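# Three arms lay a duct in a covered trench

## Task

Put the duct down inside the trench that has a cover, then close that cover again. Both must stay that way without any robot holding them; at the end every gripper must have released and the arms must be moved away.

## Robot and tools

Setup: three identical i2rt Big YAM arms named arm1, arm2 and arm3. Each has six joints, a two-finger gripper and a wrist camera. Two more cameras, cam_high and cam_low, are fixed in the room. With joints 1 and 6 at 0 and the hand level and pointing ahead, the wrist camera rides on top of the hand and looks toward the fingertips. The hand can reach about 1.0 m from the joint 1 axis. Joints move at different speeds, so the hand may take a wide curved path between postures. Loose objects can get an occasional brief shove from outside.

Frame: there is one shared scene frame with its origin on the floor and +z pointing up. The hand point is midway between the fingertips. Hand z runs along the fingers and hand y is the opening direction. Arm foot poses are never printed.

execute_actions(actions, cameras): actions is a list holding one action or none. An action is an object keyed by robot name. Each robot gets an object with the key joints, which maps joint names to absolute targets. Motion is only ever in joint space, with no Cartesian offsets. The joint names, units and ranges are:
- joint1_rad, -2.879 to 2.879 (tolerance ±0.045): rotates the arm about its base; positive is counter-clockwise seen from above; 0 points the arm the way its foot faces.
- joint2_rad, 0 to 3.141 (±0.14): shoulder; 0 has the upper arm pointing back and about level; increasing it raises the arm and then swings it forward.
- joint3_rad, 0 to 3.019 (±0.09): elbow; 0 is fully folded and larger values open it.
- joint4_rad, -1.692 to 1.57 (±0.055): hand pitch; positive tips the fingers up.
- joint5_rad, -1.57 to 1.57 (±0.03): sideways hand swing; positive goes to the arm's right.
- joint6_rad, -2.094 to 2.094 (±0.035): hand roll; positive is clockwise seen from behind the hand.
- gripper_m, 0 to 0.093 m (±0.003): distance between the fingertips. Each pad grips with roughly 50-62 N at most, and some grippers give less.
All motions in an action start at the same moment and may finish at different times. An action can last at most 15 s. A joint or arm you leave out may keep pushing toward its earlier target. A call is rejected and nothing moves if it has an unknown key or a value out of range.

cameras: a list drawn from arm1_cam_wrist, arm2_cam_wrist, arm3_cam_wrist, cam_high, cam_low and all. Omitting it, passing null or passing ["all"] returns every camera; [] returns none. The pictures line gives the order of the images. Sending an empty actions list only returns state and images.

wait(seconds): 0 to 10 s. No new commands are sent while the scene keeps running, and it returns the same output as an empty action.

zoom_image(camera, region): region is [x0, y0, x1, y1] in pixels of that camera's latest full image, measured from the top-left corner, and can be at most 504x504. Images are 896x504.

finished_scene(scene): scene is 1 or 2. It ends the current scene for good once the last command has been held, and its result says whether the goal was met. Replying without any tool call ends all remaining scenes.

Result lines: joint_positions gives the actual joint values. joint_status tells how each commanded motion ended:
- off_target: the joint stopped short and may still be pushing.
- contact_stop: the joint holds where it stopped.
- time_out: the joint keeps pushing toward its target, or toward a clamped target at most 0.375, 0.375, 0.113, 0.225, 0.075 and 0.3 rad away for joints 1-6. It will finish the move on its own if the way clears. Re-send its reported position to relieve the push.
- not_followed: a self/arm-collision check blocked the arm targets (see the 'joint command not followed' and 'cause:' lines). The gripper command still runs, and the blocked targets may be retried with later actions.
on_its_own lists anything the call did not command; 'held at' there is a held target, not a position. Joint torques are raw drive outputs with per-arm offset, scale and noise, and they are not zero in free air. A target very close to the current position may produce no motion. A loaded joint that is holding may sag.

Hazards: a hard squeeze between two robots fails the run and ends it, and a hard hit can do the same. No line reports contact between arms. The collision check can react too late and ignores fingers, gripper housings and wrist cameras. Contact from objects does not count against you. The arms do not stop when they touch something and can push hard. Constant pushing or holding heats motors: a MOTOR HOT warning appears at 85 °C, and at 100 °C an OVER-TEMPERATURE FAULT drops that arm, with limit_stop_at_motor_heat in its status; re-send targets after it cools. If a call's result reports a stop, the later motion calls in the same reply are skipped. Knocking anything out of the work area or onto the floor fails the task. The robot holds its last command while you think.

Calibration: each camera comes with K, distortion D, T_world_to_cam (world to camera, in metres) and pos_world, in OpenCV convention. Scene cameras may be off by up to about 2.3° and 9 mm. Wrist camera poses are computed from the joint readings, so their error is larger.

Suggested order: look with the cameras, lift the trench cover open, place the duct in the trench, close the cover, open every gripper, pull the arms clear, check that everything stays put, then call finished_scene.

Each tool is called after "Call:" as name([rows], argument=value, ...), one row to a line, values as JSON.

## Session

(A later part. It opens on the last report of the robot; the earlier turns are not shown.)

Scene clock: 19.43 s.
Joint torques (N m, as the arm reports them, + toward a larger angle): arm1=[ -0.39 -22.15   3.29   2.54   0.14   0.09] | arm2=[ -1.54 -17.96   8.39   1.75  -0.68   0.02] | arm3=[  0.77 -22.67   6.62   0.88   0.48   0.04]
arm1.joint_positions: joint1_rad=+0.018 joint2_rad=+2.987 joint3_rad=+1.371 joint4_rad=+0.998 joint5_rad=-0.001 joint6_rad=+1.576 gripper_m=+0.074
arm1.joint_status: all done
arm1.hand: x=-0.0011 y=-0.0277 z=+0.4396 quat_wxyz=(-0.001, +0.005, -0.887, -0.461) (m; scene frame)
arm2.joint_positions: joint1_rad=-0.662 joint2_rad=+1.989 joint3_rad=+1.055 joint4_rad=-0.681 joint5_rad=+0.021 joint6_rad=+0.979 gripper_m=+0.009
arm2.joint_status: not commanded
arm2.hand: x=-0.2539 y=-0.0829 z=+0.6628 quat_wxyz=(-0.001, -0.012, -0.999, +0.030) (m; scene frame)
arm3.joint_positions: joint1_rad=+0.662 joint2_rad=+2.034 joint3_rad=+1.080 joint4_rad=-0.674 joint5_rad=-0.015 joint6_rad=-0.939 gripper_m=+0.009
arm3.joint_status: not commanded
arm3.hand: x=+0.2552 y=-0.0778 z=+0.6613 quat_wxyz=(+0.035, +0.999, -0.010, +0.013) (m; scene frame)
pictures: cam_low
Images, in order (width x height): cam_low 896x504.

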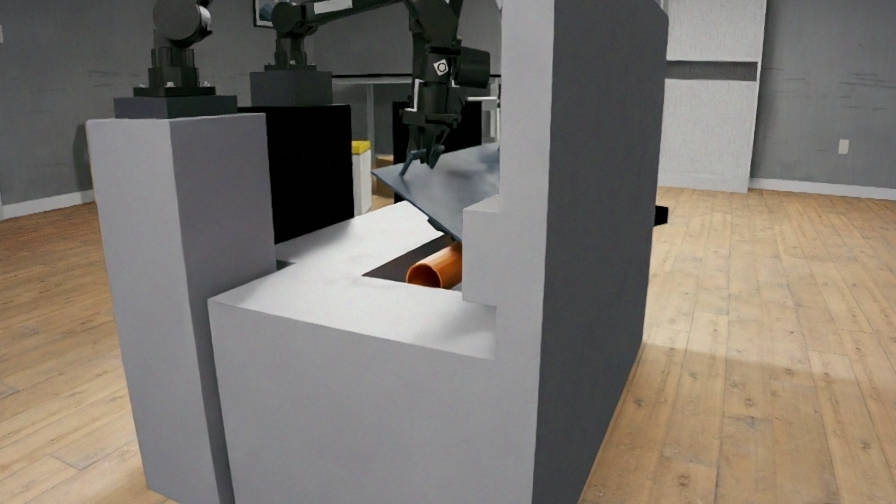

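Call:
execute_actions([
  {"arm1":{"joints":{"joint2_rad":2.99,"joint3_rad":1.52,"joint4_rad":0.88}}},
], cameras=["cam_low","cam_high"])

Scene clock: 20.47 s.
Joint torques (N m, as the arm reports them, + toward a larger angle): arm1=[ -0.4  -22.55   4.66   2.35   0.14   0.09] | arm2=[ -1.57 -18.05   8.39   1.73  -0.68   0.02] | arm3=[  0.8  -22.64   6.65   0.9    0.48   0.05]
arm1.joint_positions: joint1_rad=+0.018 joint2_rad=+3.014 joint3_rad=+1.495 joint4_rad=+0.868 joint5_rad=-0.001 joint6_rad=+1.576 gripper_m=+0.074
arm1.joint_status: all done
arm1.hand: x=-0.0013 y=+0.0040 z=+0.4227 quat_wxyz=(-0.001, +0.005, -0.895, -0.447) (m; scene frame)
arm2.joint_positions: joint1_rad=-0.662 joint2_rad=+1.989 joint3_rad=+1.055 joint4_rad=-0.681 joint5_rad=+0.021 joint6_rad=+0.979 gripper_m=+0.009
arm2.joint_status: not commanded
arm2.hand: x=-0.2539 y=-0.0829 z=+0.6628 quat_wxyz=(-0.001, -0.012, -0.999, +0.030) (m; scene frame)
arm3.joint_positions: joint1_rad=+0.662 joint2_rad=+2.034 joint3_rad=+1.080 joint4_rad=-0.674 joint5_rad=-0.015 joint6_rad=-0.939 gripper_m=+0.009
arm3.joint_status: not commanded
arm3.hand: x=+0.2552 y=-0.0778 z=+0.6613 quat_wxyz=(+0.035, +0.999, -0.010, +0.013) (m; scene frame)
pictures: cam_high, cam_low
Images, in order (width x height): cam_high 896x504, cam_low 896x504.

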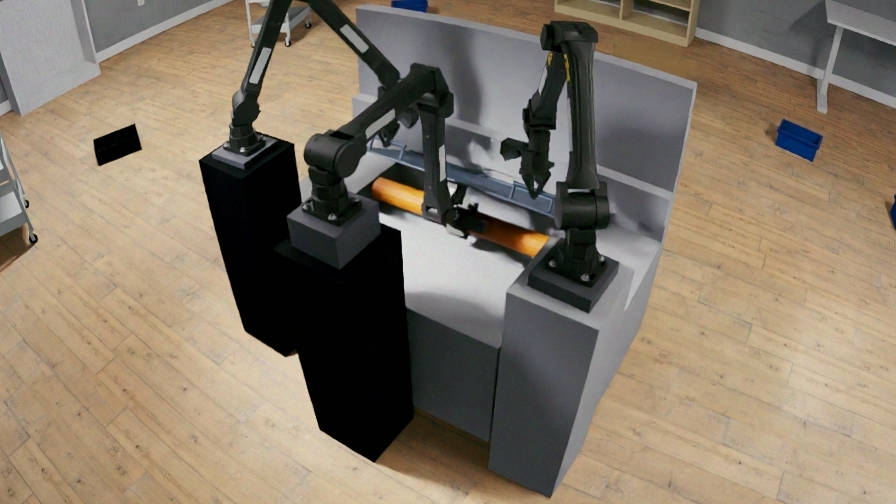

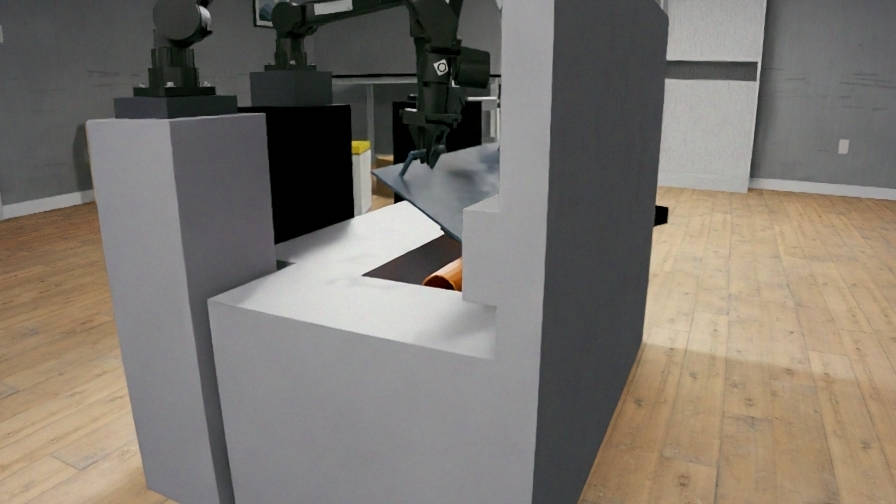

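Call:
execute_actions([
  {"arm1":{"joints":{"joint2_rad":3.042,"joint3_rad":1.64,"joint4_rad":0.72}}},
], cameras=["cam_low","cam_high"])

Scene clock: 21.40 s.
Joint torques (N m, as the arm reports them, + toward a larger angle): arm1=[ -0.44 -23.09   6.47   2.16   0.15   0.1 ] | arm2=[ -1.51 -18.09   8.39   1.72  -0.67   0.03] | arm3=[  0.84 -22.72   6.64   0.87   0.48   0.04]
arm1.joint_positions: joint1_rad=+0.018 joint2_rad=+3.065 joint3_rad=+1.601 joint4_rad=+0.711 joint5_rad=-0.001 joint6_rad=+1.576 gripper_m=+0.074
arm1.joint_status: all done
arm1.hand: x=-0.0009 y=+0.0078 z=+0.3860 quat_wxyz=(-0.002, +0.005, -0.916, -0.401) (m; scene frame)
arm2.joint_positions: joint1_rad=-0.662 joint2_rad=+1.989 joint3_rad=+1.055 joint4_rad=-0.681 joint5_rad=+0.021 joint6_rad=+0.979 gripper_m=+0.009
arm2.joint_status: not commanded
arm2.hand: x=-0.2539 y=-0.0829 z=+0.6628 quat_wxyz=(-0.001, -0.012, -0.999, +0.030) (m; scene frame)
arm3.joint_positions: joint1_rad=+0.662 joint2_rad=+2.034 joint3_rad=+1.080 joint4_rad=-0.674 joint5_rad=-0.015 joint6_rad=-0.939 gripper_m=+0.009
arm3.joint_status: not commanded
arm3.hand: x=+0.2552 y=-0.0778 z=+0.6613 quat_wxyz=(+0.035, +0.999, -0.010, +0.013) (m; scene frame)
pictures: cam_high, cam_low
Images, in order (width x height): cam_high 896x504, cam_low 896x504.

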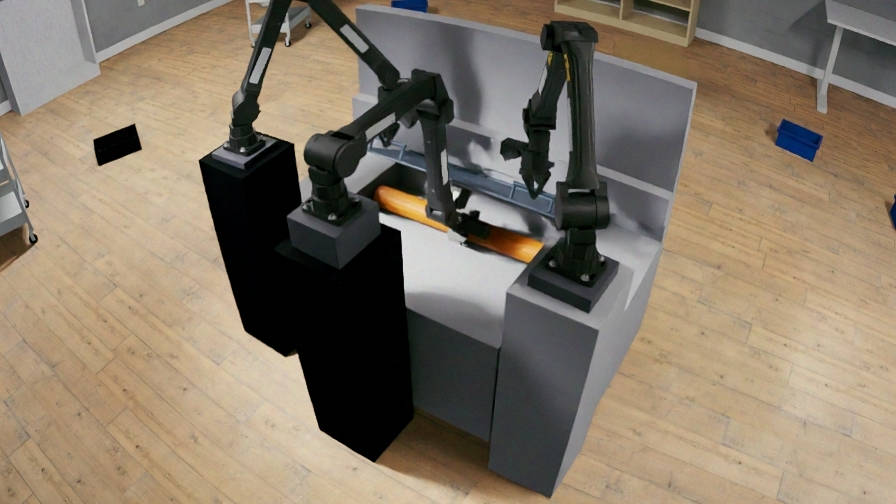

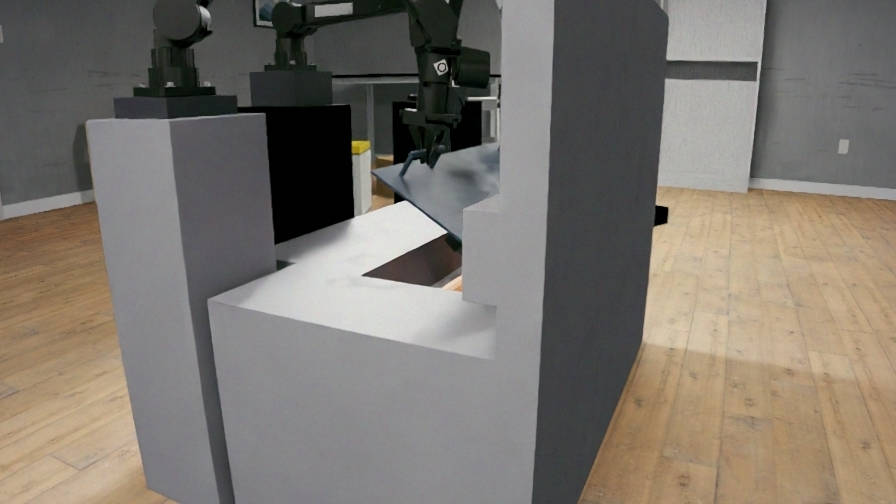

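Call:
execute_actions([
  {"arm1":{"joints":{"joint2_rad":3.06,"joint3_rad":1.64,"joint4_rad":0.72}}},
], cameras=["arm1_cam_wrist"])

Scene clock: 22.03 s.
Joint torques (N m, as the arm reports them, + toward a larger angle): arm1=[ -0.41 -21.79   6.08   2.13   0.15   0.1 ] | arm2=[ -1.64 -17.93   8.39   1.78  -0.68   0.03] | arm3=[  0.8  -22.75   6.62   0.88   0.48   0.05]
arm1.joint_positions: joint1_rad=+0.018 joint2_rad=+3.070 joint3_rad=+1.605 joint4_rad=+0.711 joint5_rad=-0.001 joint6_rad=+1.576 gripper_m=+0.074
arm1.joint_status: all done
arm1.hand: x=-0.0008 y=+0.0068 z=+0.3837 quat_wxyz=(-0.002, +0.005, -0.917, -0.400) (m; scene frame)
arm2.joint_positions: joint1_rad=-0.662 joint2_rad=+1.989 joint3_rad=+1.055 joint4_rad=-0.681 joint5_rad=+0.021 joint6_rad=+0.979 gripper_m=+0.009
arm2.joint_status: not commanded
arm2.hand: x=-0.2539 y=-0.0829 z=+0.6628 quat_wxyz=(-0.001, -0.012, -0.999, +0.030) (m; scene frame)
arm3.joint_positions: joint1_rad=+0.662 joint2_rad=+2.034 joint3_rad=+1.080 joint4_rad=-0.674 joint5_rad=-0.015 joint6_rad=-0.939 gripper_m=+0.009
arm3.joint_status: not commanded
arm3.hand: x=+0.2552 y=-0.0778 z=+0.6613 quat_wxyz=(+0.035, +0.999, -0.010, +0.013) (m; scene frame)
pictures: arm1_cam_wrist
camera_calibration (this result's frames):
arm1_cam_wrist: T_world_to_cam=[[-0.00266312, -0.677836, -0.735209, 0.284762], [-0.815384, -0.424154, 0.394008, -0.145371], [-0.578914, 0.600527, -0.551567, 0.331547], [0, 0, 0, 1]] pos_world=[0.0741625, -0.0677409, 0.449507]
Images, in order (width x height): arm1_cam_wrist 896x504.

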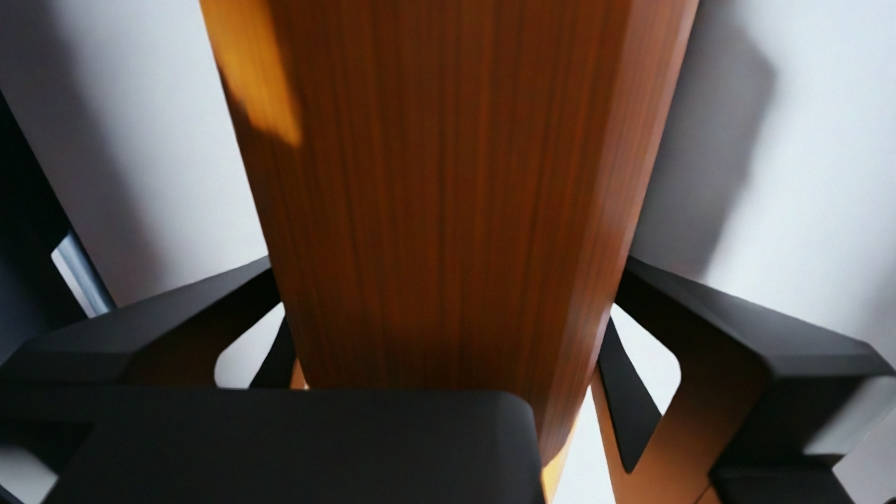

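Call:
execute_actions([
  {"arm1":{"joints":{"joint2_rad":3.045,"joint3_rad":1.615,"gripper_m":0.093}}},
], cameras=["arm1_cam_wrist","cam_high"])

Scene clock: 23.03 s.
Joint torques (N m, as the arm reports them, + toward a larger angle): arm1=[ -0.38 -22.7    3.53   1.96   0.15   0.09] | arm2=[ -1.59 -17.98   8.37   1.74  -0.67   0.03] | arm3=[  0.83 -22.75   6.62   0.85   0.47   0.04]
arm1.joint_positions: joint1_rad=+0.018 joint2_rad=+3.061 joint3_rad=+1.608 joint4_rad=+0.716 joint5_rad=-0.001 joint6_rad=+1.577 gripper_m=+0.093
arm1.joint_status: all done
arm1.hand: x=-0.0010 y=+0.0149 z=+0.3911 quat_wxyz=(-0.001, +0.004, -0.913, -0.408) (m; scene frame)
arm2.joint_positions: joint1_rad=-0.662 joint2_rad=+1.989 joint3_rad=+1.055 joint4_rad=-0.681 joint5_rad=+0.021 joint6_rad=+0.979 gripper_m=+0.009
arm2.joint_status: not commanded
arm2.hand: x=-0.2539 y=-0.0829 z=+0.6628 quat_wxyz=(-0.001, -0.012, -0.999, +0.030) (m; scene frame)
arm3.joint_positions: joint1_rad=+0.662 joint2_rad=+2.034 joint3_rad=+1.080 joint4_rad=-0.674 joint5_rad=-0.015 joint6_rad=-0.939 gripper_m=+0.009
arm3.joint_status: not commanded
arm3.hand: x=+0.2552 y=-0.0778 z=+0.6613 quat_wxyz=(+0.035, +0.999, -0.010, +0.013) (m; scene frame)
pictures: arm1_cam_wrist, cam_high
camera_calibration (this result's frames):
arm1_cam_wrist: T_world_to_cam=[[-0.00380289, -0.664261, -0.747491, 0.30032], [-0.815222, -0.430846, 0.387021, -0.142136], [-0.579136, 0.610843, -0.539882, 0.325919], [0, 0, 0, 1]] pos_world=[0.0740212, -0.0608331, 0.455454]
Images, in order (width x height): arm1_cam_wrist 896x504, cam_high 896x504.

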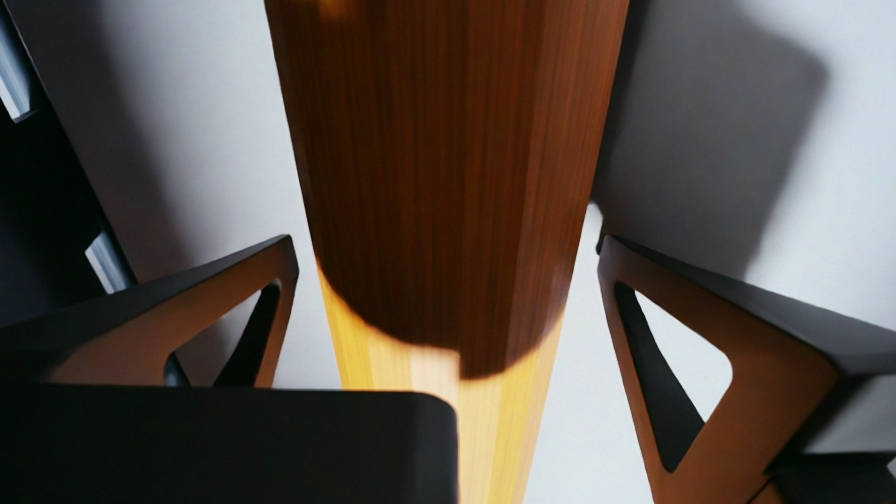

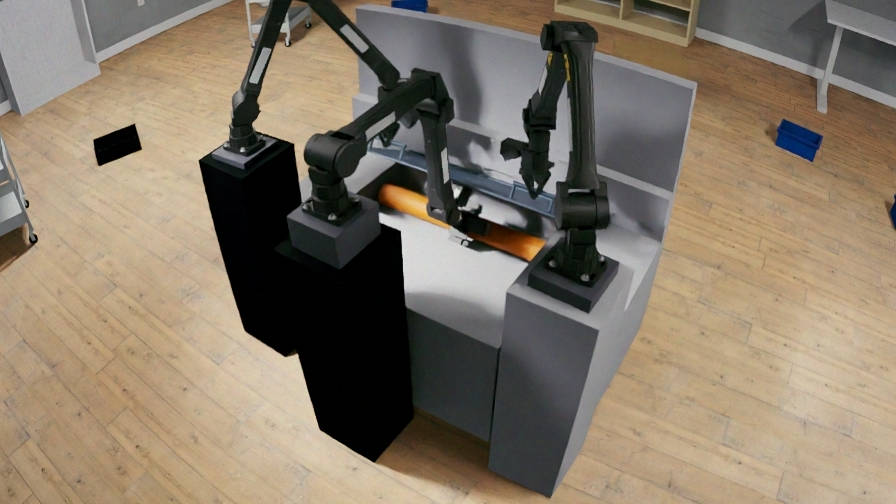

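Call:
execute_actions([
  {"arm1":{"joints":{"joint2_rad":2.995,"joint3_rad":1.475,"joint4_rad":0.885}}},
], cameras=["arm1_cam_wrist"])

Call:
execute_actions([
  {"arm1":{"joints":{"joint2_rad":2.96,"joint3_rad":1.37,"joint4_rad":1.02}}},
], cameras=["arm1_cam_wrist"])

Scene clock: 24.17 s.
Joint torques (N m, as the arm reports them, + toward a larger angle): arm1=[ -0.41 -23.37   1.61   2.84   0.14   0.08] | arm2=[ -1.51 -17.83   8.37   1.75  -0.66   0.02] | arm3=[  0.8  -22.75   6.61   0.87   0.48   0.04]
arm1.joint_positions: joint1_rad=+0.018 joint2_rad=+3.021 joint3_rad=+1.478 joint4_rad=+0.861 joint5_rad=-0.001 joint6_rad=+1.577 gripper_m=+0.093
arm1.joint_status: all done
arm1.hand: x=-0.0010 y=-0.0100 z=+0.4135 quat_wxyz=(-0.001, +0.004, -0.901, -0.433) (m; scene frame)
arm2.joint_positions: joint1_rad=-0.662 joint2_rad=+1.989 joint3_rad=+1.055 joint4_rad=-0.681 joint5_rad=+0.021 joint6_rad=+0.979 gripper_m=+0.009
arm2.joint_status: not commanded
arm2.hand: x=-0.2539 y=-0.0829 z=+0.6628 quat_wxyz=(-0.001, -0.012, -0.999, +0.030) (m; scene frame)
arm3.joint_positions: joint1_rad=+0.662 joint2_rad=+2.034 joint3_rad=+1.080 joint4_rad=-0.674 joint5_rad=-0.015 joint6_rad=-0.939 gripper_m=+0.009
arm3.joint_status: not commanded
arm3.hand: x=+0.2552 y=-0.0778 z=+0.6613 quat_wxyz=(+0.035, +0.999, -0.010, +0.013) (m; scene frame)
pictures: arm1_cam_wrist
camera_calibration (this result's frames):
arm1_cam_wrist: T_world_to_cam=[[-0.00381899, -0.622823, -0.782354, 0.315433], [-0.814745, -0.451683, 0.363557, -0.152069], [-0.579807, 0.638807, -0.505716, 0.339401], [0, 0, 0, 1]] pos_world=[0.0740948, -0.0890398, 0.473707]
Images, in order (width x height): arm1_cam_wrist 896x504.

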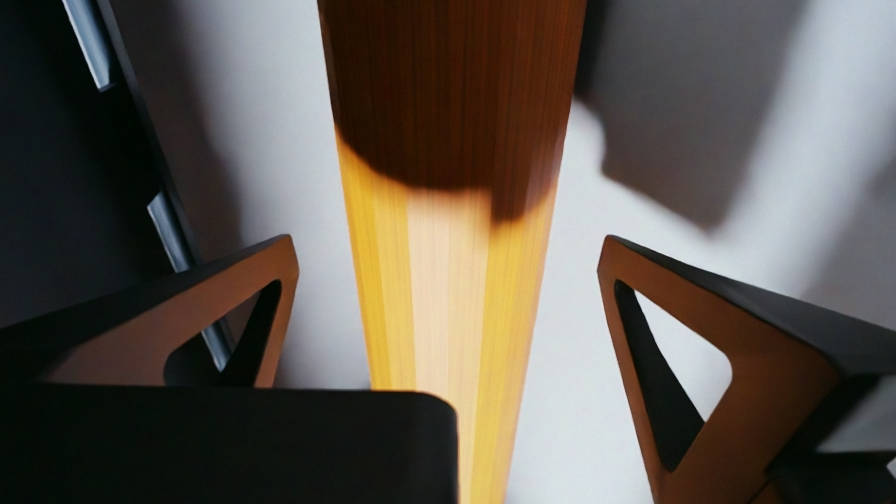

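Scene clock: 25.03 s.
Joint torques (N m, as the arm reports them, + toward a larger angle): arm1=[ -0.4  -21.93   1.06   2.85   0.14   0.08] | arm2=[ -1.48 -17.89   8.38   1.71  -0.67   0.03] | arm3=[  0.83 -22.64   6.63   0.86   0.48   0.04]
arm1.joint_positions: joint1_rad=+0.018 joint2_rad=+2.988 joint3_rad=+1.374 joint4_rad=+0.996 joint5_rad=-0.001 joint6_rad=+1.577 gripper_m=+0.093
arm1.joint_status: all done
arm1.hand: x=-0.0011 y=-0.0268 z=+0.4392 quat_wxyz=(-0.001, +0.005, -0.887, -0.462) (m; scene frame)
arm2.joint_positions: joint1_rad=-0.662 joint2_rad=+1.989 joint3_rad=+1.055 joint4_rad=-0.681 joint5_rad=+0.021 joint6_rad=+0.979 gripper_m=+0.009
arm2.joint_status: not commanded
arm2.hand: x=-0.2539 y=-0.0829 z=+0.6628 quat_wxyz=(-0.001, -0.012, -0.999, +0.030) (m; scene frame)
arm3.joint_positions: joint1_rad=+0.662 joint2_rad=+2.034 joint3_rad=+1.080 joint4_rad=-0.674 joint5_rad=-0.015 joint6_rad=-0.939 gripper_m=+0.009
arm3.joint_status: not commanded
arm3.hand: x=+0.2552 y=-0.0778 z=+0.6613 quat_wxyz=(+0.035, +0.999, -0.010, +0.013) (m; scene frame)
pictures: arm1_cam_wrist
camera_calibration (this result's frames):
arm1_cam_wrist: T_world_to_cam=[[-0.00389618, -0.571135, -0.820847, 0.343267], [-0.814178, -0.474781, 0.334211, -0.156823], [-0.580603, 0.669618, -0.463155, 0.345179], [0, 0, 0, 1]] pos_world=[0.0740673, -0.109543, 0.494053]
Images, in order (width x height): arm1_cam_wrist 896x504.

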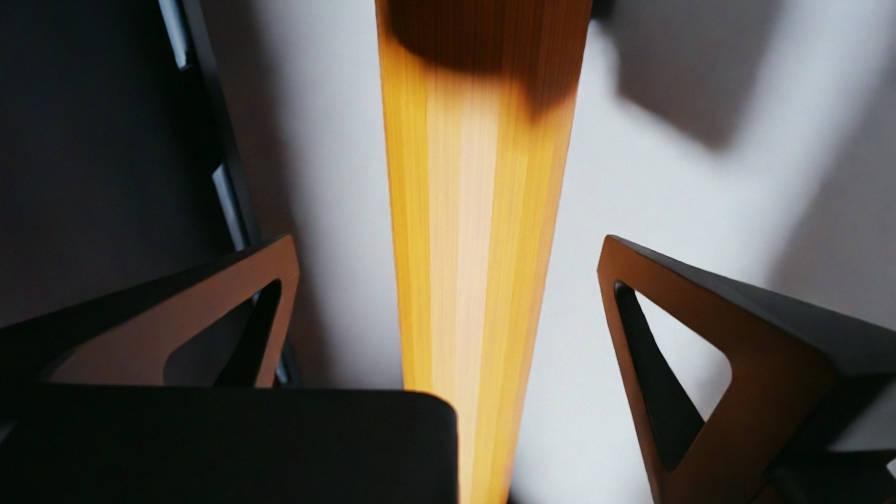

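Call:
execute_actions([
  {"arm1":{"joints":{"joint2_rad":2.893,"joint3_rad":1.215,"joint4_rad":1.135,"gripper_m":0.05}}},
], cameras=[])

Call:
execute_actions([
  {"arm1":{"joints":{"joint2_rad":2.835,"joint3_rad":1.045,"joint4_rad":1.225}}},
], cameras=["cam_low"])

Scene clock: 26.00 s.
Joint torques (N m, as the arm reports them, + toward a larger angle): arm1=[ -0.38 -21.     0.13   3.01   0.13   0.08] | arm2=[ -1.52 -18.12   8.33   1.76  -0.6    0.02] | arm3=[  0.84 -22.87   6.61   0.88   0.45   0.04]
arm1.joint_positions: joint1_rad=+0.018 joint2_rad=+2.916 joint3_rad=+1.219 joint4_rad=+1.110 joint5_rad=-0.001 joint6_rad=+1.578 gripper_m=+0.050
arm1.joint_status: all done
arm1.hand: x=-0.0013 y=-0.0551 z=+0.4754 quat_wxyz=(-0.001, +0.004, -0.880, -0.475) (m; scene frame)
arm2.joint_positions: joint1_rad=-0.663 joint2_rad=+1.989 joint3_rad=+1.055 joint4_rad=-0.680 joint5_rad=+0.018 joint6_rad=+0.979 gripper_m=+0.009
arm2.joint_status: not commanded
arm2.hand: x=-0.2539 y=-0.0828 z=+0.6628 quat_wxyz=(+0.000, -0.012, -0.999, +0.029) (m; scene frame)
arm3.joint_positions: joint1_rad=+0.662 joint2_rad=+2.034 joint3_rad=+1.080 joint4_rad=-0.673 joint5_rad=-0.015 joint6_rad=-0.938 gripper_m=+0.009
arm3.joint_status: not commanded
arm3.hand: x=+0.2552 y=-0.0777 z=+0.6613 quat_wxyz=(+0.035, +0.999, -0.010, +0.013) (m; scene frame)
pictures: none
No camera images: the call's "cameras" was empty. Leave "cameras" out to get every camera's image.

Scene clock: 26.83 s.
Joint torques (N m, as the arm reports them, + toward a larger angle): arm1=[ -0.36 -19.09  -0.68   2.85   0.14   0.08] | arm2=[ -1.42 -17.74   8.36   1.73  -0.53   0.04] | arm3=[  0.83 -22.4    6.62   0.86   0.49   0.03]
arm1.joint_positions: joint1_rad=+0.018 joint2_rad=+2.857 joint3_rad=+1.047 joint4_rad=+1.202 joint5_rad=-0.001 joint6_rad=+1.578 gripper_m=+0.050
arm1.joint_status: all done
arm1.hand: x=-0.0011 y=-0.1022 z=+0.5015 quat_wxyz=(-0.001, +0.004, -0.885, -0.466) (m; scene frame)
arm2.joint_positions: joint1_rad=-0.663 joint2_rad=+1.989 joint3_rad=+1.055 joint4_rad=-0.680 joint5_rad=+0.017 joint6_rad=+0.979 gripper_m=+0.009
arm2.joint_status: not commanded
arm2.hand: x=-0.2539 y=-0.0827 z=+0.6628 quat_wxyz=(+0.001, -0.012, -1.000, +0.029) (m; scene frame)
arm3.joint_positions: joint1_rad=+0.662 joint2_rad=+2.034 joint3_rad=+1.080 joint4_rad=-0.673 joint5_rad=-0.015 joint6_rad=-0.938 gripper_m=+0.009
arm3.joint_status: not commanded
arm3.hand: x=+0.2552 y=-0.0777 z=+0.6613 quat_wxyz=(+0.035, +0.999, -0.010, +0.013) (m; scene frame)
pictures: cam_low
Images, in order (width x height): cam_low 896x504.

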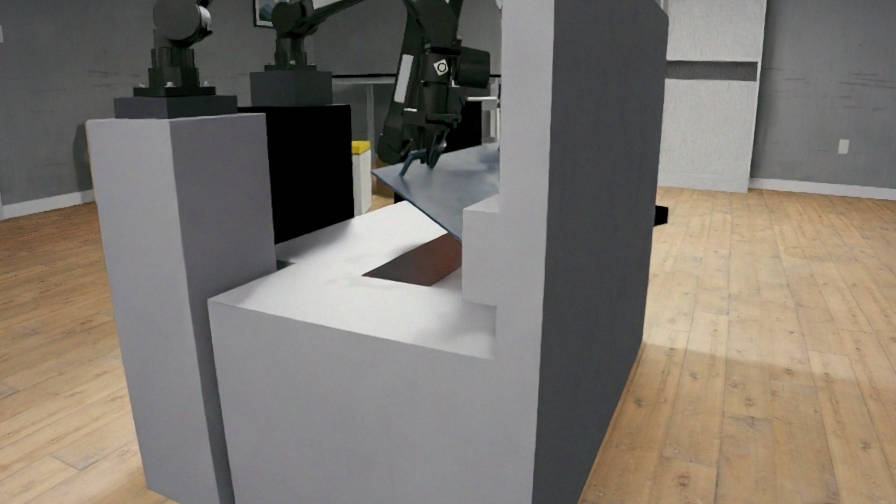

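Call:
execute_actions([
  {"arm1":{"joints":{"joint2_rad":2.72,"joint3_rad":0.85,"joint4_rad":1.2}}},
], cameras=["cam_low"])

Scene clock: 27.83 s.
Joint torques (N m, as the arm reports them, + toward a larger angle): arm1=[ -0.35 -16.6   -1.89   1.87   0.14   0.08] | arm2=[ -1.35 -17.91   8.41   1.73  -0.52   0.03] | arm3=[  0.82 -22.73   6.61   0.85   0.47   0.04]
arm1.joint_positions: joint1_rad=+0.018 joint2_rad=+2.731 joint3_rad=+0.857 joint4_rad=+1.202 joint5_rad=-0.001 joint6_rad=+1.578 gripper_m=+0.050
arm1.joint_status: all done
arm1.hand: x=-0.0012 y=-0.1432 z=+0.5429 quat_wxyz=(-0.001, +0.004, -0.899, -0.438) (m; scene frame)
arm2.joint_positions: joint1_rad=-0.663 joint2_rad=+1.989 joint3_rad=+1.055 joint4_rad=-0.680 joint5_rad=+0.017 joint6_rad=+0.979 gripper_m=+0.009
arm2.joint_status: not commanded
arm2.hand: x=-0.2539 y=-0.0827 z=+0.6628 quat_wxyz=(+0.001, -0.012, -1.000, +0.029) (m; scene frame)
arm3.joint_positions: joint1_rad=+0.662 joint2_rad=+2.034 joint3_rad=+1.080 joint4_rad=-0.673 joint5_rad=-0.015 joint6_rad=-0.938 gripper_m=+0.009
arm3.joint_status: not commanded
arm3.hand: x=+0.2552 y=-0.0777 z=+0.6613 quat_wxyz=(+0.035, +0.999, -0.010, +0.013) (m; scene frame)
pictures: cam_low
Images, in order (width x height): cam_low 896x504.

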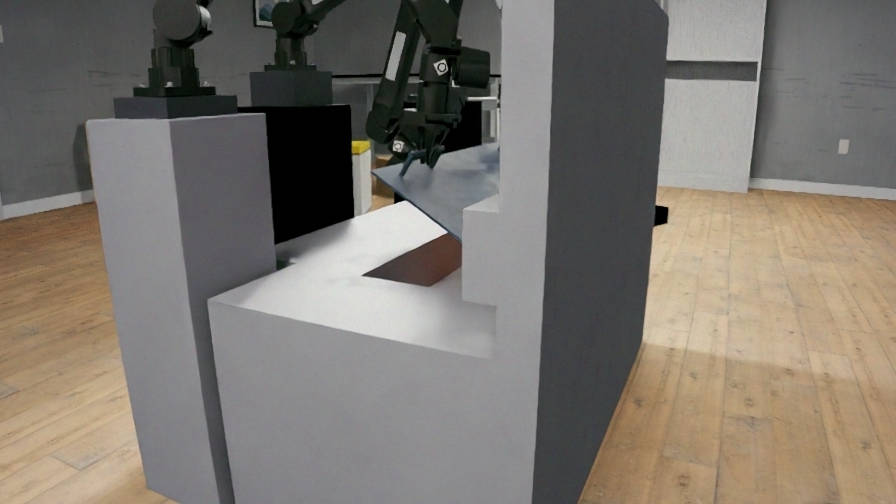

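Now move arm1 back and begin lowering the lid slightly at the same time.

Call:
execute_actions([
  {"arm1":{"joints":{"joint2_rad":2.6,"joint3_rad":0.7,"joint4_rad":0.9}},"arm2":{"joints":{"joint1_rad":-0.685,"joint2_rad":1.965,"joint3_rad":0.995,"joint4_rad":-0.55,"joint6_rad":0.955}},"arm3":{"joints":{"joint1_rad":0.684,"joint2_rad":2.01,"joint3_rad":1.025,"joint4_rad":-0.54,"joint6_rad":-0.91}}},
], cameras=["cam_low","cam_high"])

Scene clock: 28.97 s.
Joint torques (N m, as the arm reports them, + toward a larger angle): arm1=[ -0.35 -15.76  -2.86   0.98   0.17   0.1 ] | arm2=[ -1.55 -16.43   6.18   0.92  -0.25   0.03] | arm3=[  0.71 -21.01   4.89   0.47   0.3    0.11]
arm1.joint_positions: joint1_rad=+0.018 joint2_rad=+2.614 joint3_rad=+0.710 joint4_rad=+0.914 joint5_rad=-0.001 joint6_rad=+1.578 gripper_m=+0.050
arm1.joint_status: all done
arm1.hand: x=-0.0003 y=-0.2250 z=+0.5364 quat_wxyz=(-0.002, +0.003, -0.957, -0.289) (m; scene frame)
arm2.joint_positions: joint1_rad=-0.687 joint2_rad=+2.006 joint3_rad=+0.984 joint4_rad=-0.555 joint5_rad=+0.009 joint6_rad=+0.954 gripper_m=+0.009
arm2.joint_status: all done
arm2.hand: x=-0.2538 y=-0.0993 z=+0.6405 quat_wxyz=(-0.007, -0.012, -1.000, +0.011) (m; scene frame)
arm3.joint_positions: joint1_rad=+0.685 joint2_rad=+2.053 joint3_rad=+1.012 joint4_rad=-0.551 joint5_rad=-0.010 joint6_rad=-0.911 gripper_m=+0.009
arm3.joint_status: all done
arm3.hand: x=+0.2549 y=-0.0945 z=+0.6389 quat_wxyz=(+0.019, +1.000, -0.012, +0.004) (m; scene frame)
pictures: cam_high, cam_low
Images, in order (width x height): cam_high 896x504, cam_low 896x504.

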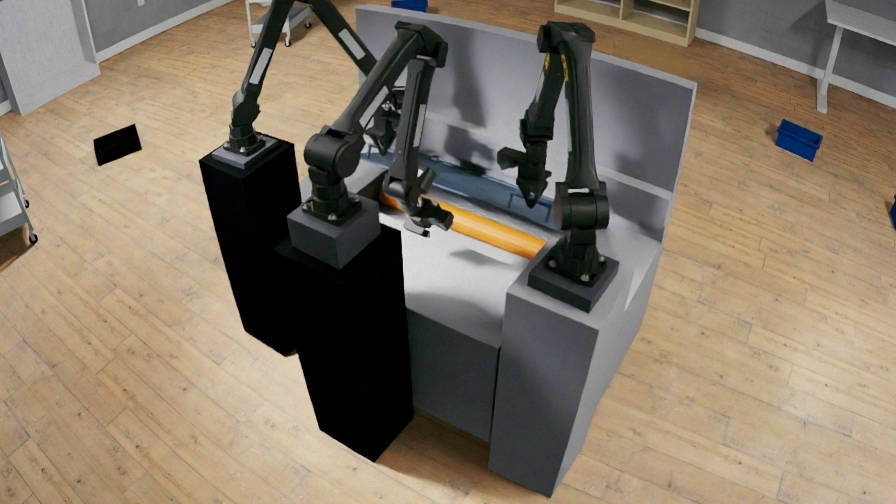

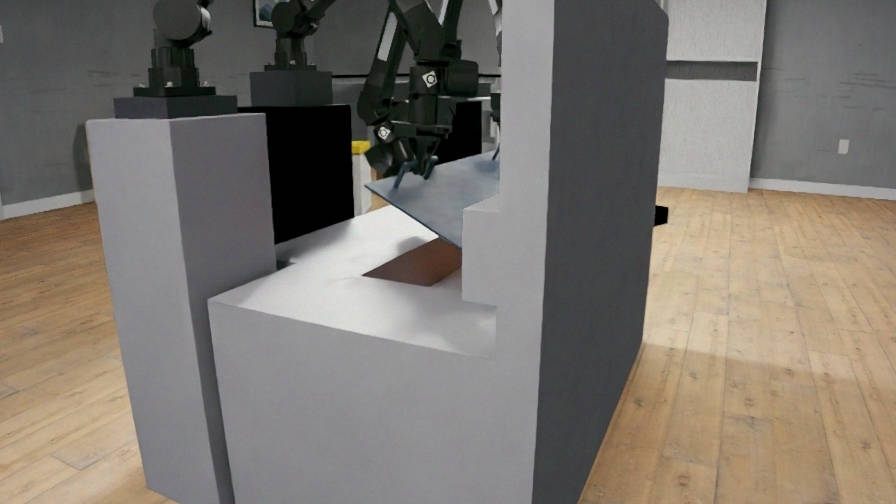

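Call:
execute_actions([
  {"arm1":{"joints":{"joint2_rad":2.4,"joint3_rad":0.55,"joint4_rad":0.45}},"arm2":{"joints":{"joint1_rad":-0.745,"joint2_rad":2.13,"joint3_rad":0.918,"joint4_rad":-0.32,"joint6_rad":0.89}},"arm3":{"joints":{"joint1_rad":0.744,"joint2_rad":2.175,"joint3_rad":0.955,"joint4_rad":-0.32,"joint6_rad":-0.852}}},
], cameras=[])

Call:
execute_actions([
  {"arm2":{"joints":{"joint1_rad":-0.768,"joint2_rad":2.285,"joint3_rad":0.94,"joint4_rad":-0.2,"joint6_rad":0.872}},"arm3":{"joints":{"joint1_rad":0.767,"joint2_rad":2.325,"joint3_rad":0.983,"joint4_rad":-0.205,"joint6_rad":-0.833}}},
], cameras=["cam_low"])

Scene clock: 30.33 s.
Joint torques (N m, as the arm reports them, + toward a larger angle): arm1=[ -0.31 -13.53  -2.78   0.36   0.18   0.14] | arm2=[ -1.63 -16.55   3.2    0.86   0.15  -0.04] | arm3=[  0.73 -20.84   2.58   0.12   0.03   0.09]
arm1.joint_positions: joint1_rad=+0.018 joint2_rad=+2.410 joint3_rad=+0.557 joint4_rad=+0.463 joint5_rad=-0.001 joint6_rad=+1.578 gripper_m=+0.050
arm1.joint_status: all done
arm1.hand: x=+0.0005 y=-0.3312 z=+0.5642 quat_wxyz=(-0.004, +0.002, -0.996, -0.094) (m; scene frame)
arm2.joint_positions: joint1_rad=-0.746 joint2_rad=+2.172 joint3_rad=+0.918 joint4_rad=-0.323 joint5_rad=-0.002 joint6_rad=+0.894 gripper_m=+0.009
arm2.joint_status: all done
arm2.hand: x=-0.2541 y=-0.1390 z=+0.5630 quat_wxyz=(-0.002, -0.011, -1.000, +0.008) (m; scene frame)
arm3.joint_positions: joint1_rad=+0.745 joint2_rad=+2.218 joint3_rad=+0.953 joint4_rad=-0.320 joint5_rad=-0.003 joint6_rad=-0.851 gripper_m=+0.009
arm3.joint_status: all done
arm3.hand: x=+0.2542 y=-0.1339 z=+0.5620 quat_wxyz=(+0.013, +1.000, -0.012, +0.005) (m; scene frame)
pictures: none
No camera images: the call's "cameras" was empty. Leave "cameras" out to get every camera's image.

Scene clock: 31.23 s.
Joint torques (N m, as the arm reports them, + toward a larger angle): arm1=[ -0.36 -13.5   -2.78   0.37   0.18   0.14] | arm2=[ -1.63 -15.8    2.54   0.57   0.12  -0.01] | arm3=[  0.93 -20.1    2.3   -0.16   0.07   0.06]
arm1.joint_positions: joint1_rad=+0.018 joint2_rad=+2.410 joint3_rad=+0.557 joint4_rad=+0.463 joint5_rad=-0.001 joint6_rad=+1.578 gripper_m=+0.050
arm1.joint_status: not commanded
arm1.hand: x=+0.0005 y=-0.3312 z=+0.5642 quat_wxyz=(-0.004, +0.002, -0.996, -0.094) (m; scene frame)
arm2.joint_positions: joint1_rad=-0.768 joint2_rad=+2.314 joint3_rad=+0.934 joint4_rad=-0.197 joint5_rad=-0.001 joint6_rad=+0.874 gripper_m=+0.009
arm2.joint_status: all done
arm2.hand: x=-0.2542 y=-0.1539 z=+0.5098 quat_wxyz=(-0.002, -0.012, -1.000, +0.008) (m; scene frame)
arm3.joint_positions: joint1_rad=+0.767 joint2_rad=+2.358 joint3_rad=+0.973 joint4_rad=-0.197 joint5_rad=-0.004 joint6_rad=-0.829 gripper_m=+0.009
arm3.joint_status: all done
arm3.hand: x=+0.2542 y=-0.1487 z=+0.5088 quat_wxyz=(+0.013, +1.000, -0.012, +0.004) (m; scene frame)
pictures: cam_low
Images, in order (width x height): cam_low 896x504.

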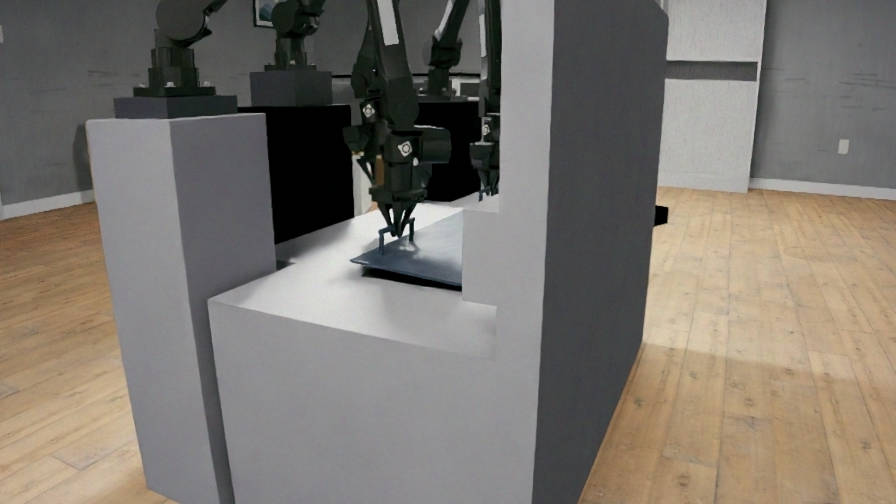

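Call:
execute_actions([
  {"arm2":{"joints":{"joint1_rad":-0.774,"joint2_rad":2.37,"joint3_rad":0.955,"joint4_rad":-0.14,"joint6_rad":0.867}},"arm3":{"joints":{"joint1_rad":0.771,"joint2_rad":2.405,"joint3_rad":1.0,"joint4_rad":-0.147,"joint6_rad":-0.83}}},
], cameras=["cam_low"])

Scene clock: 32.03 s.
Joint torques (N m, as the arm reports them, + toward a larger angle): arm1=[ -0.36 -13.48  -2.78   0.36   0.18   0.14] | arm2=[ -1.74 -13.99   2.21   0.89   0.09   0.  ] | arm3=[  0.81 -18.07   2.04   0.14   0.14   0.05]
arm1.joint_positions: joint1_rad=+0.018 joint2_rad=+2.410 joint3_rad=+0.557 joint4_rad=+0.463 joint5_rad=-0.001 joint6_rad=+1.578 gripper_m=+0.050
arm1.joint_status: not commanded
arm1.hand: x=+0.0005 y=-0.3312 z=+0.5642 quat_wxyz=(-0.004, +0.002, -0.996, -0.094) (m; scene frame)
arm2.joint_positions: joint1_rad=-0.773 joint2_rad=+2.377 joint3_rad=+0.948 joint4_rad=-0.144 joint5_rad=-0.001 joint6_rad=+0.869 gripper_m=+0.009
arm2.joint_status: all done
arm2.hand: x=-0.2545 y=-0.1578 z=+0.4873 quat_wxyz=(-0.004, -0.012, -1.000, +0.006) (m; scene frame)
arm3.joint_positions: joint1_rad=+0.772 joint2_rad=+2.418 joint3_rad=+0.989 joint4_rad=-0.146 joint5_rad=-0.006 joint6_rad=-0.824 gripper_m=+0.009
arm3.joint_status: all done
arm3.hand: x=+0.2542 y=-0.1524 z=+0.4867 quat_wxyz=(+0.011, +1.000, -0.012, +0.002) (m; scene frame)
pictures: cam_low
Images, in order (width x height): cam_low 896x504.

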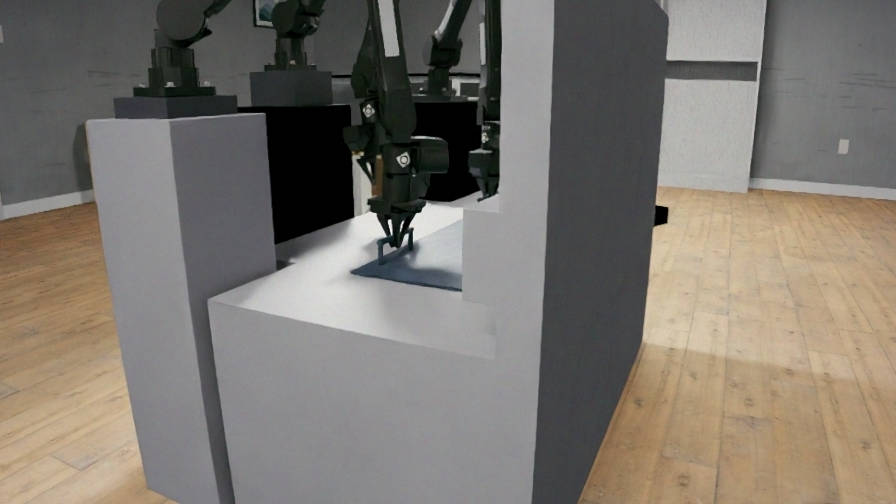

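Call:
execute_actions([
  {"arm1":{"joints":{"joint2_rad":1.9,"joint3_rad":0.6,"joint4_rad":-0.2}},"arm2":{"joints":{"gripper_m":0.07}},"arm3":{"joints":{"gripper_m":0.07}}},
], cameras=[])

Call:
execute_actions([
  {"arm2":{"joints":{"joint2_rad":2.26,"joint3_rad":0.925,"joint4_rad":-0.2}},"arm3":{"joints":{"joint2_rad":2.30,"joint3_rad":0.965,"joint4_rad":-0.2}}},
], cameras=[])

Call:
execute_actions([
  {"arm2":{"joints":{"joint1_rad":-0.5,"joint2_rad":1.8,"joint3_rad":0.85,"joint4_rad":-0.6}},"arm3":{"joints":{"joint1_rad":0.5,"joint2_rad":1.85,"joint3_rad":0.88,"joint4_rad":-0.6}}},
], cameras=["cam_low","cam_high"])

Scene clock: 33.60 s.
Joint torques (N m, as the arm reports them, + toward a larger angle): arm1=[ -0.34 -13.04   3.15   0.17   0.18   0.15] | arm2=[ -1.91 -13.93   2.19   0.9    0.11   0.  ] | arm3=[  0.77 -18.12   2.05   0.1    0.02   0.05]
arm1.joint_positions: joint1_rad=+0.018 joint2_rad=+1.910 joint3_rad=+0.598 joint4_rad=-0.186 joint5_rad=-0.001 joint6_rad=+1.578 gripper_m=+0.050
arm1.joint_status: all done
arm1.hand: x=-0.0014 y=-0.2917 z=+0.6907 quat_wxyz=(-0.005, +0.002, -0.999, -0.039) (m; scene frame)
arm2.joint_positions: joint1_rad=-0.773 joint2_rad=+2.377 joint3_rad=+0.948 joint4_rad=-0.144 joint5_rad=-0.001 joint6_rad=+0.869 gripper_m=+0.070
arm2.joint_status: all done
arm2.hand: x=-0.2545 y=-0.1578 z=+0.4873 quat_wxyz=(-0.004, -0.012, -1.000, +0.006) (m; scene frame)
arm3.joint_positions: joint1_rad=+0.772 joint2_rad=+2.418 joint3_rad=+0.989 joint4_rad=-0.146 joint5_rad=-0.003 joint6_rad=-0.824 gripper_m=+0.070
arm3.joint_status: all done
arm3.hand: x=+0.2547 y=-0.1520 z=+0.4867 quat_wxyz=(+0.010, +1.000, -0.012, +0.003) (m; scene frame)
pictures: none
No camera images: the call's "cameras" was empty. Leave "cameras" out to get every camera's image.

Scene clock: 34.53 s.
Joint torques (N m, as the arm reports them, + toward a larger angle): arm1=[ -0.33 -12.96   3.18   0.17   0.19   0.15] | arm2=[ -1.88 -12.98   2.95   0.26   0.11   0.  ] | arm3=[  0.85 -16.63   2.21   0.01   0.02   0.06]
arm1.joint_positions: joint1_rad=+0.018 joint2_rad=+1.910 joint3_rad=+0.598 joint4_rad=-0.186 joint5_rad=-0.001 joint6_rad=+1.578 gripper_m=+0.050
arm1.joint_status: not commanded
arm1.hand: x=-0.0014 y=-0.2917 z=+0.6907 quat_wxyz=(-0.005, +0.002, -0.999, -0.039) (m; scene frame)
arm2.joint_positions: joint1_rad=-0.773 joint2_rad=+2.255 joint3_rad=+0.922 joint4_rad=-0.187 joint5_rad=-0.001 joint6_rad=+0.869 gripper_m=+0.070
arm2.joint_status: all done
arm2.hand: x=-0.2414 y=-0.1420 z=+0.5317 quat_wxyz=(-0.021, -0.012, -1.000, -0.013) (m; scene frame)
arm3.joint_positions: joint1_rad=+0.772 joint2_rad=+2.296 joint3_rad=+0.963 joint4_rad=-0.194 joint5_rad=-0.003 joint6_rad=-0.824 gripper_m=+0.070
arm3.joint_status: all done
arm3.hand: x=+0.2405 y=-0.1354 z=+0.5321 quat_wxyz=(-0.008, +1.000, -0.012, -0.013) (m; scene frame)
pictures: none
No camera images: the call's "cameras" was empty. Leave "cameras" out to get every camera's image.

Scene clock: 35.70 s.
Joint torques (N m, as the arm reports them, + toward a larger angle): arm1=[ -0.34 -12.94   3.17   0.17   0.18   0.15] | arm2=[ -2.19 -10.2    6.63   0.16   0.08  -0.01] | arm3=[  1.65 -12.8    5.14  -0.17  -0.06   0.06]
arm1.joint_positions: joint1_rad=+0.018 joint2_rad=+1.910 joint3_rad=+0.598 joint4_rad=-0.186 joint5_rad=-0.001 joint6_rad=+1.578 gripper_m=+0.050
arm1.joint_status: not commanded
arm1.hand: x=-0.0014 y=-0.2917 z=+0.6907 quat_wxyz=(-0.005, +0.002, -0.999, -0.039) (m; scene frame)
arm2.joint_positions: joint1_rad=-0.492 joint2_rad=+1.788 joint3_rad=+0.841 joint4_rad=-0.585 joint5_rad=+0.000 joint6_rad=+0.869 gripper_m=+0.070
arm2.joint_status: all done
arm2.hand: x=-0.3455 y=-0.0875 z=+0.6960 quat_wxyz=(-0.015, +0.128, -0.992, -0.010) (m; scene frame)
arm3.joint_positions: joint1_rad=+0.489 joint2_rad=+1.837 joint3_rad=+0.872 joint4_rad=-0.591 joint5_rad=-0.001 joint6_rad=-0.824 gripper_m=+0.070
arm3.joint_status: all done
arm3.hand: x=+0.3470 y=-0.0820 z=+0.6981 quat_wxyz=(+0.001, +0.988, -0.153, -0.001) (m; scene frame)
pictures: cam_high, cam_low
Images, in order (width x height): cam_high 896x504, cam_low 896x504.

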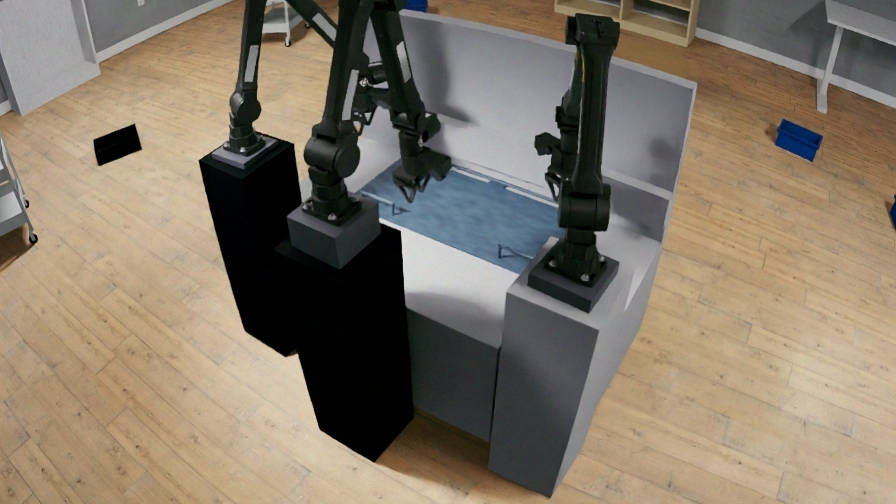

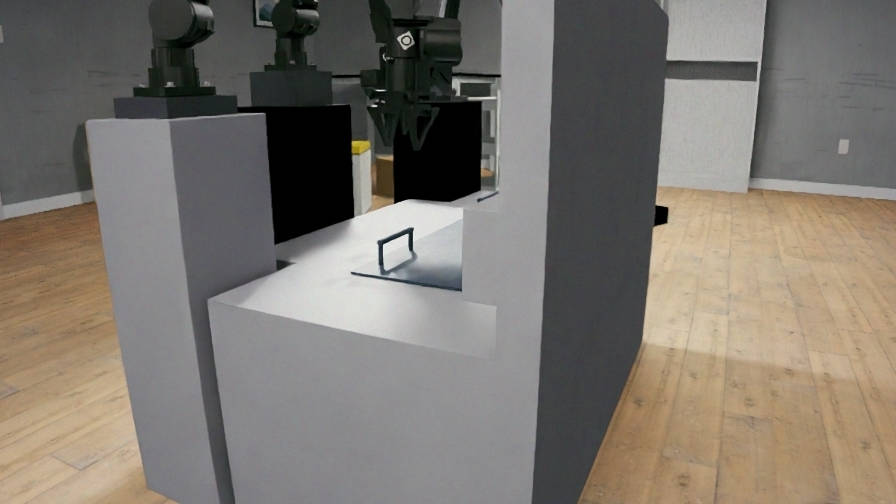

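Call:
finished_scene(scene=2)

The scene is finished: the task was done.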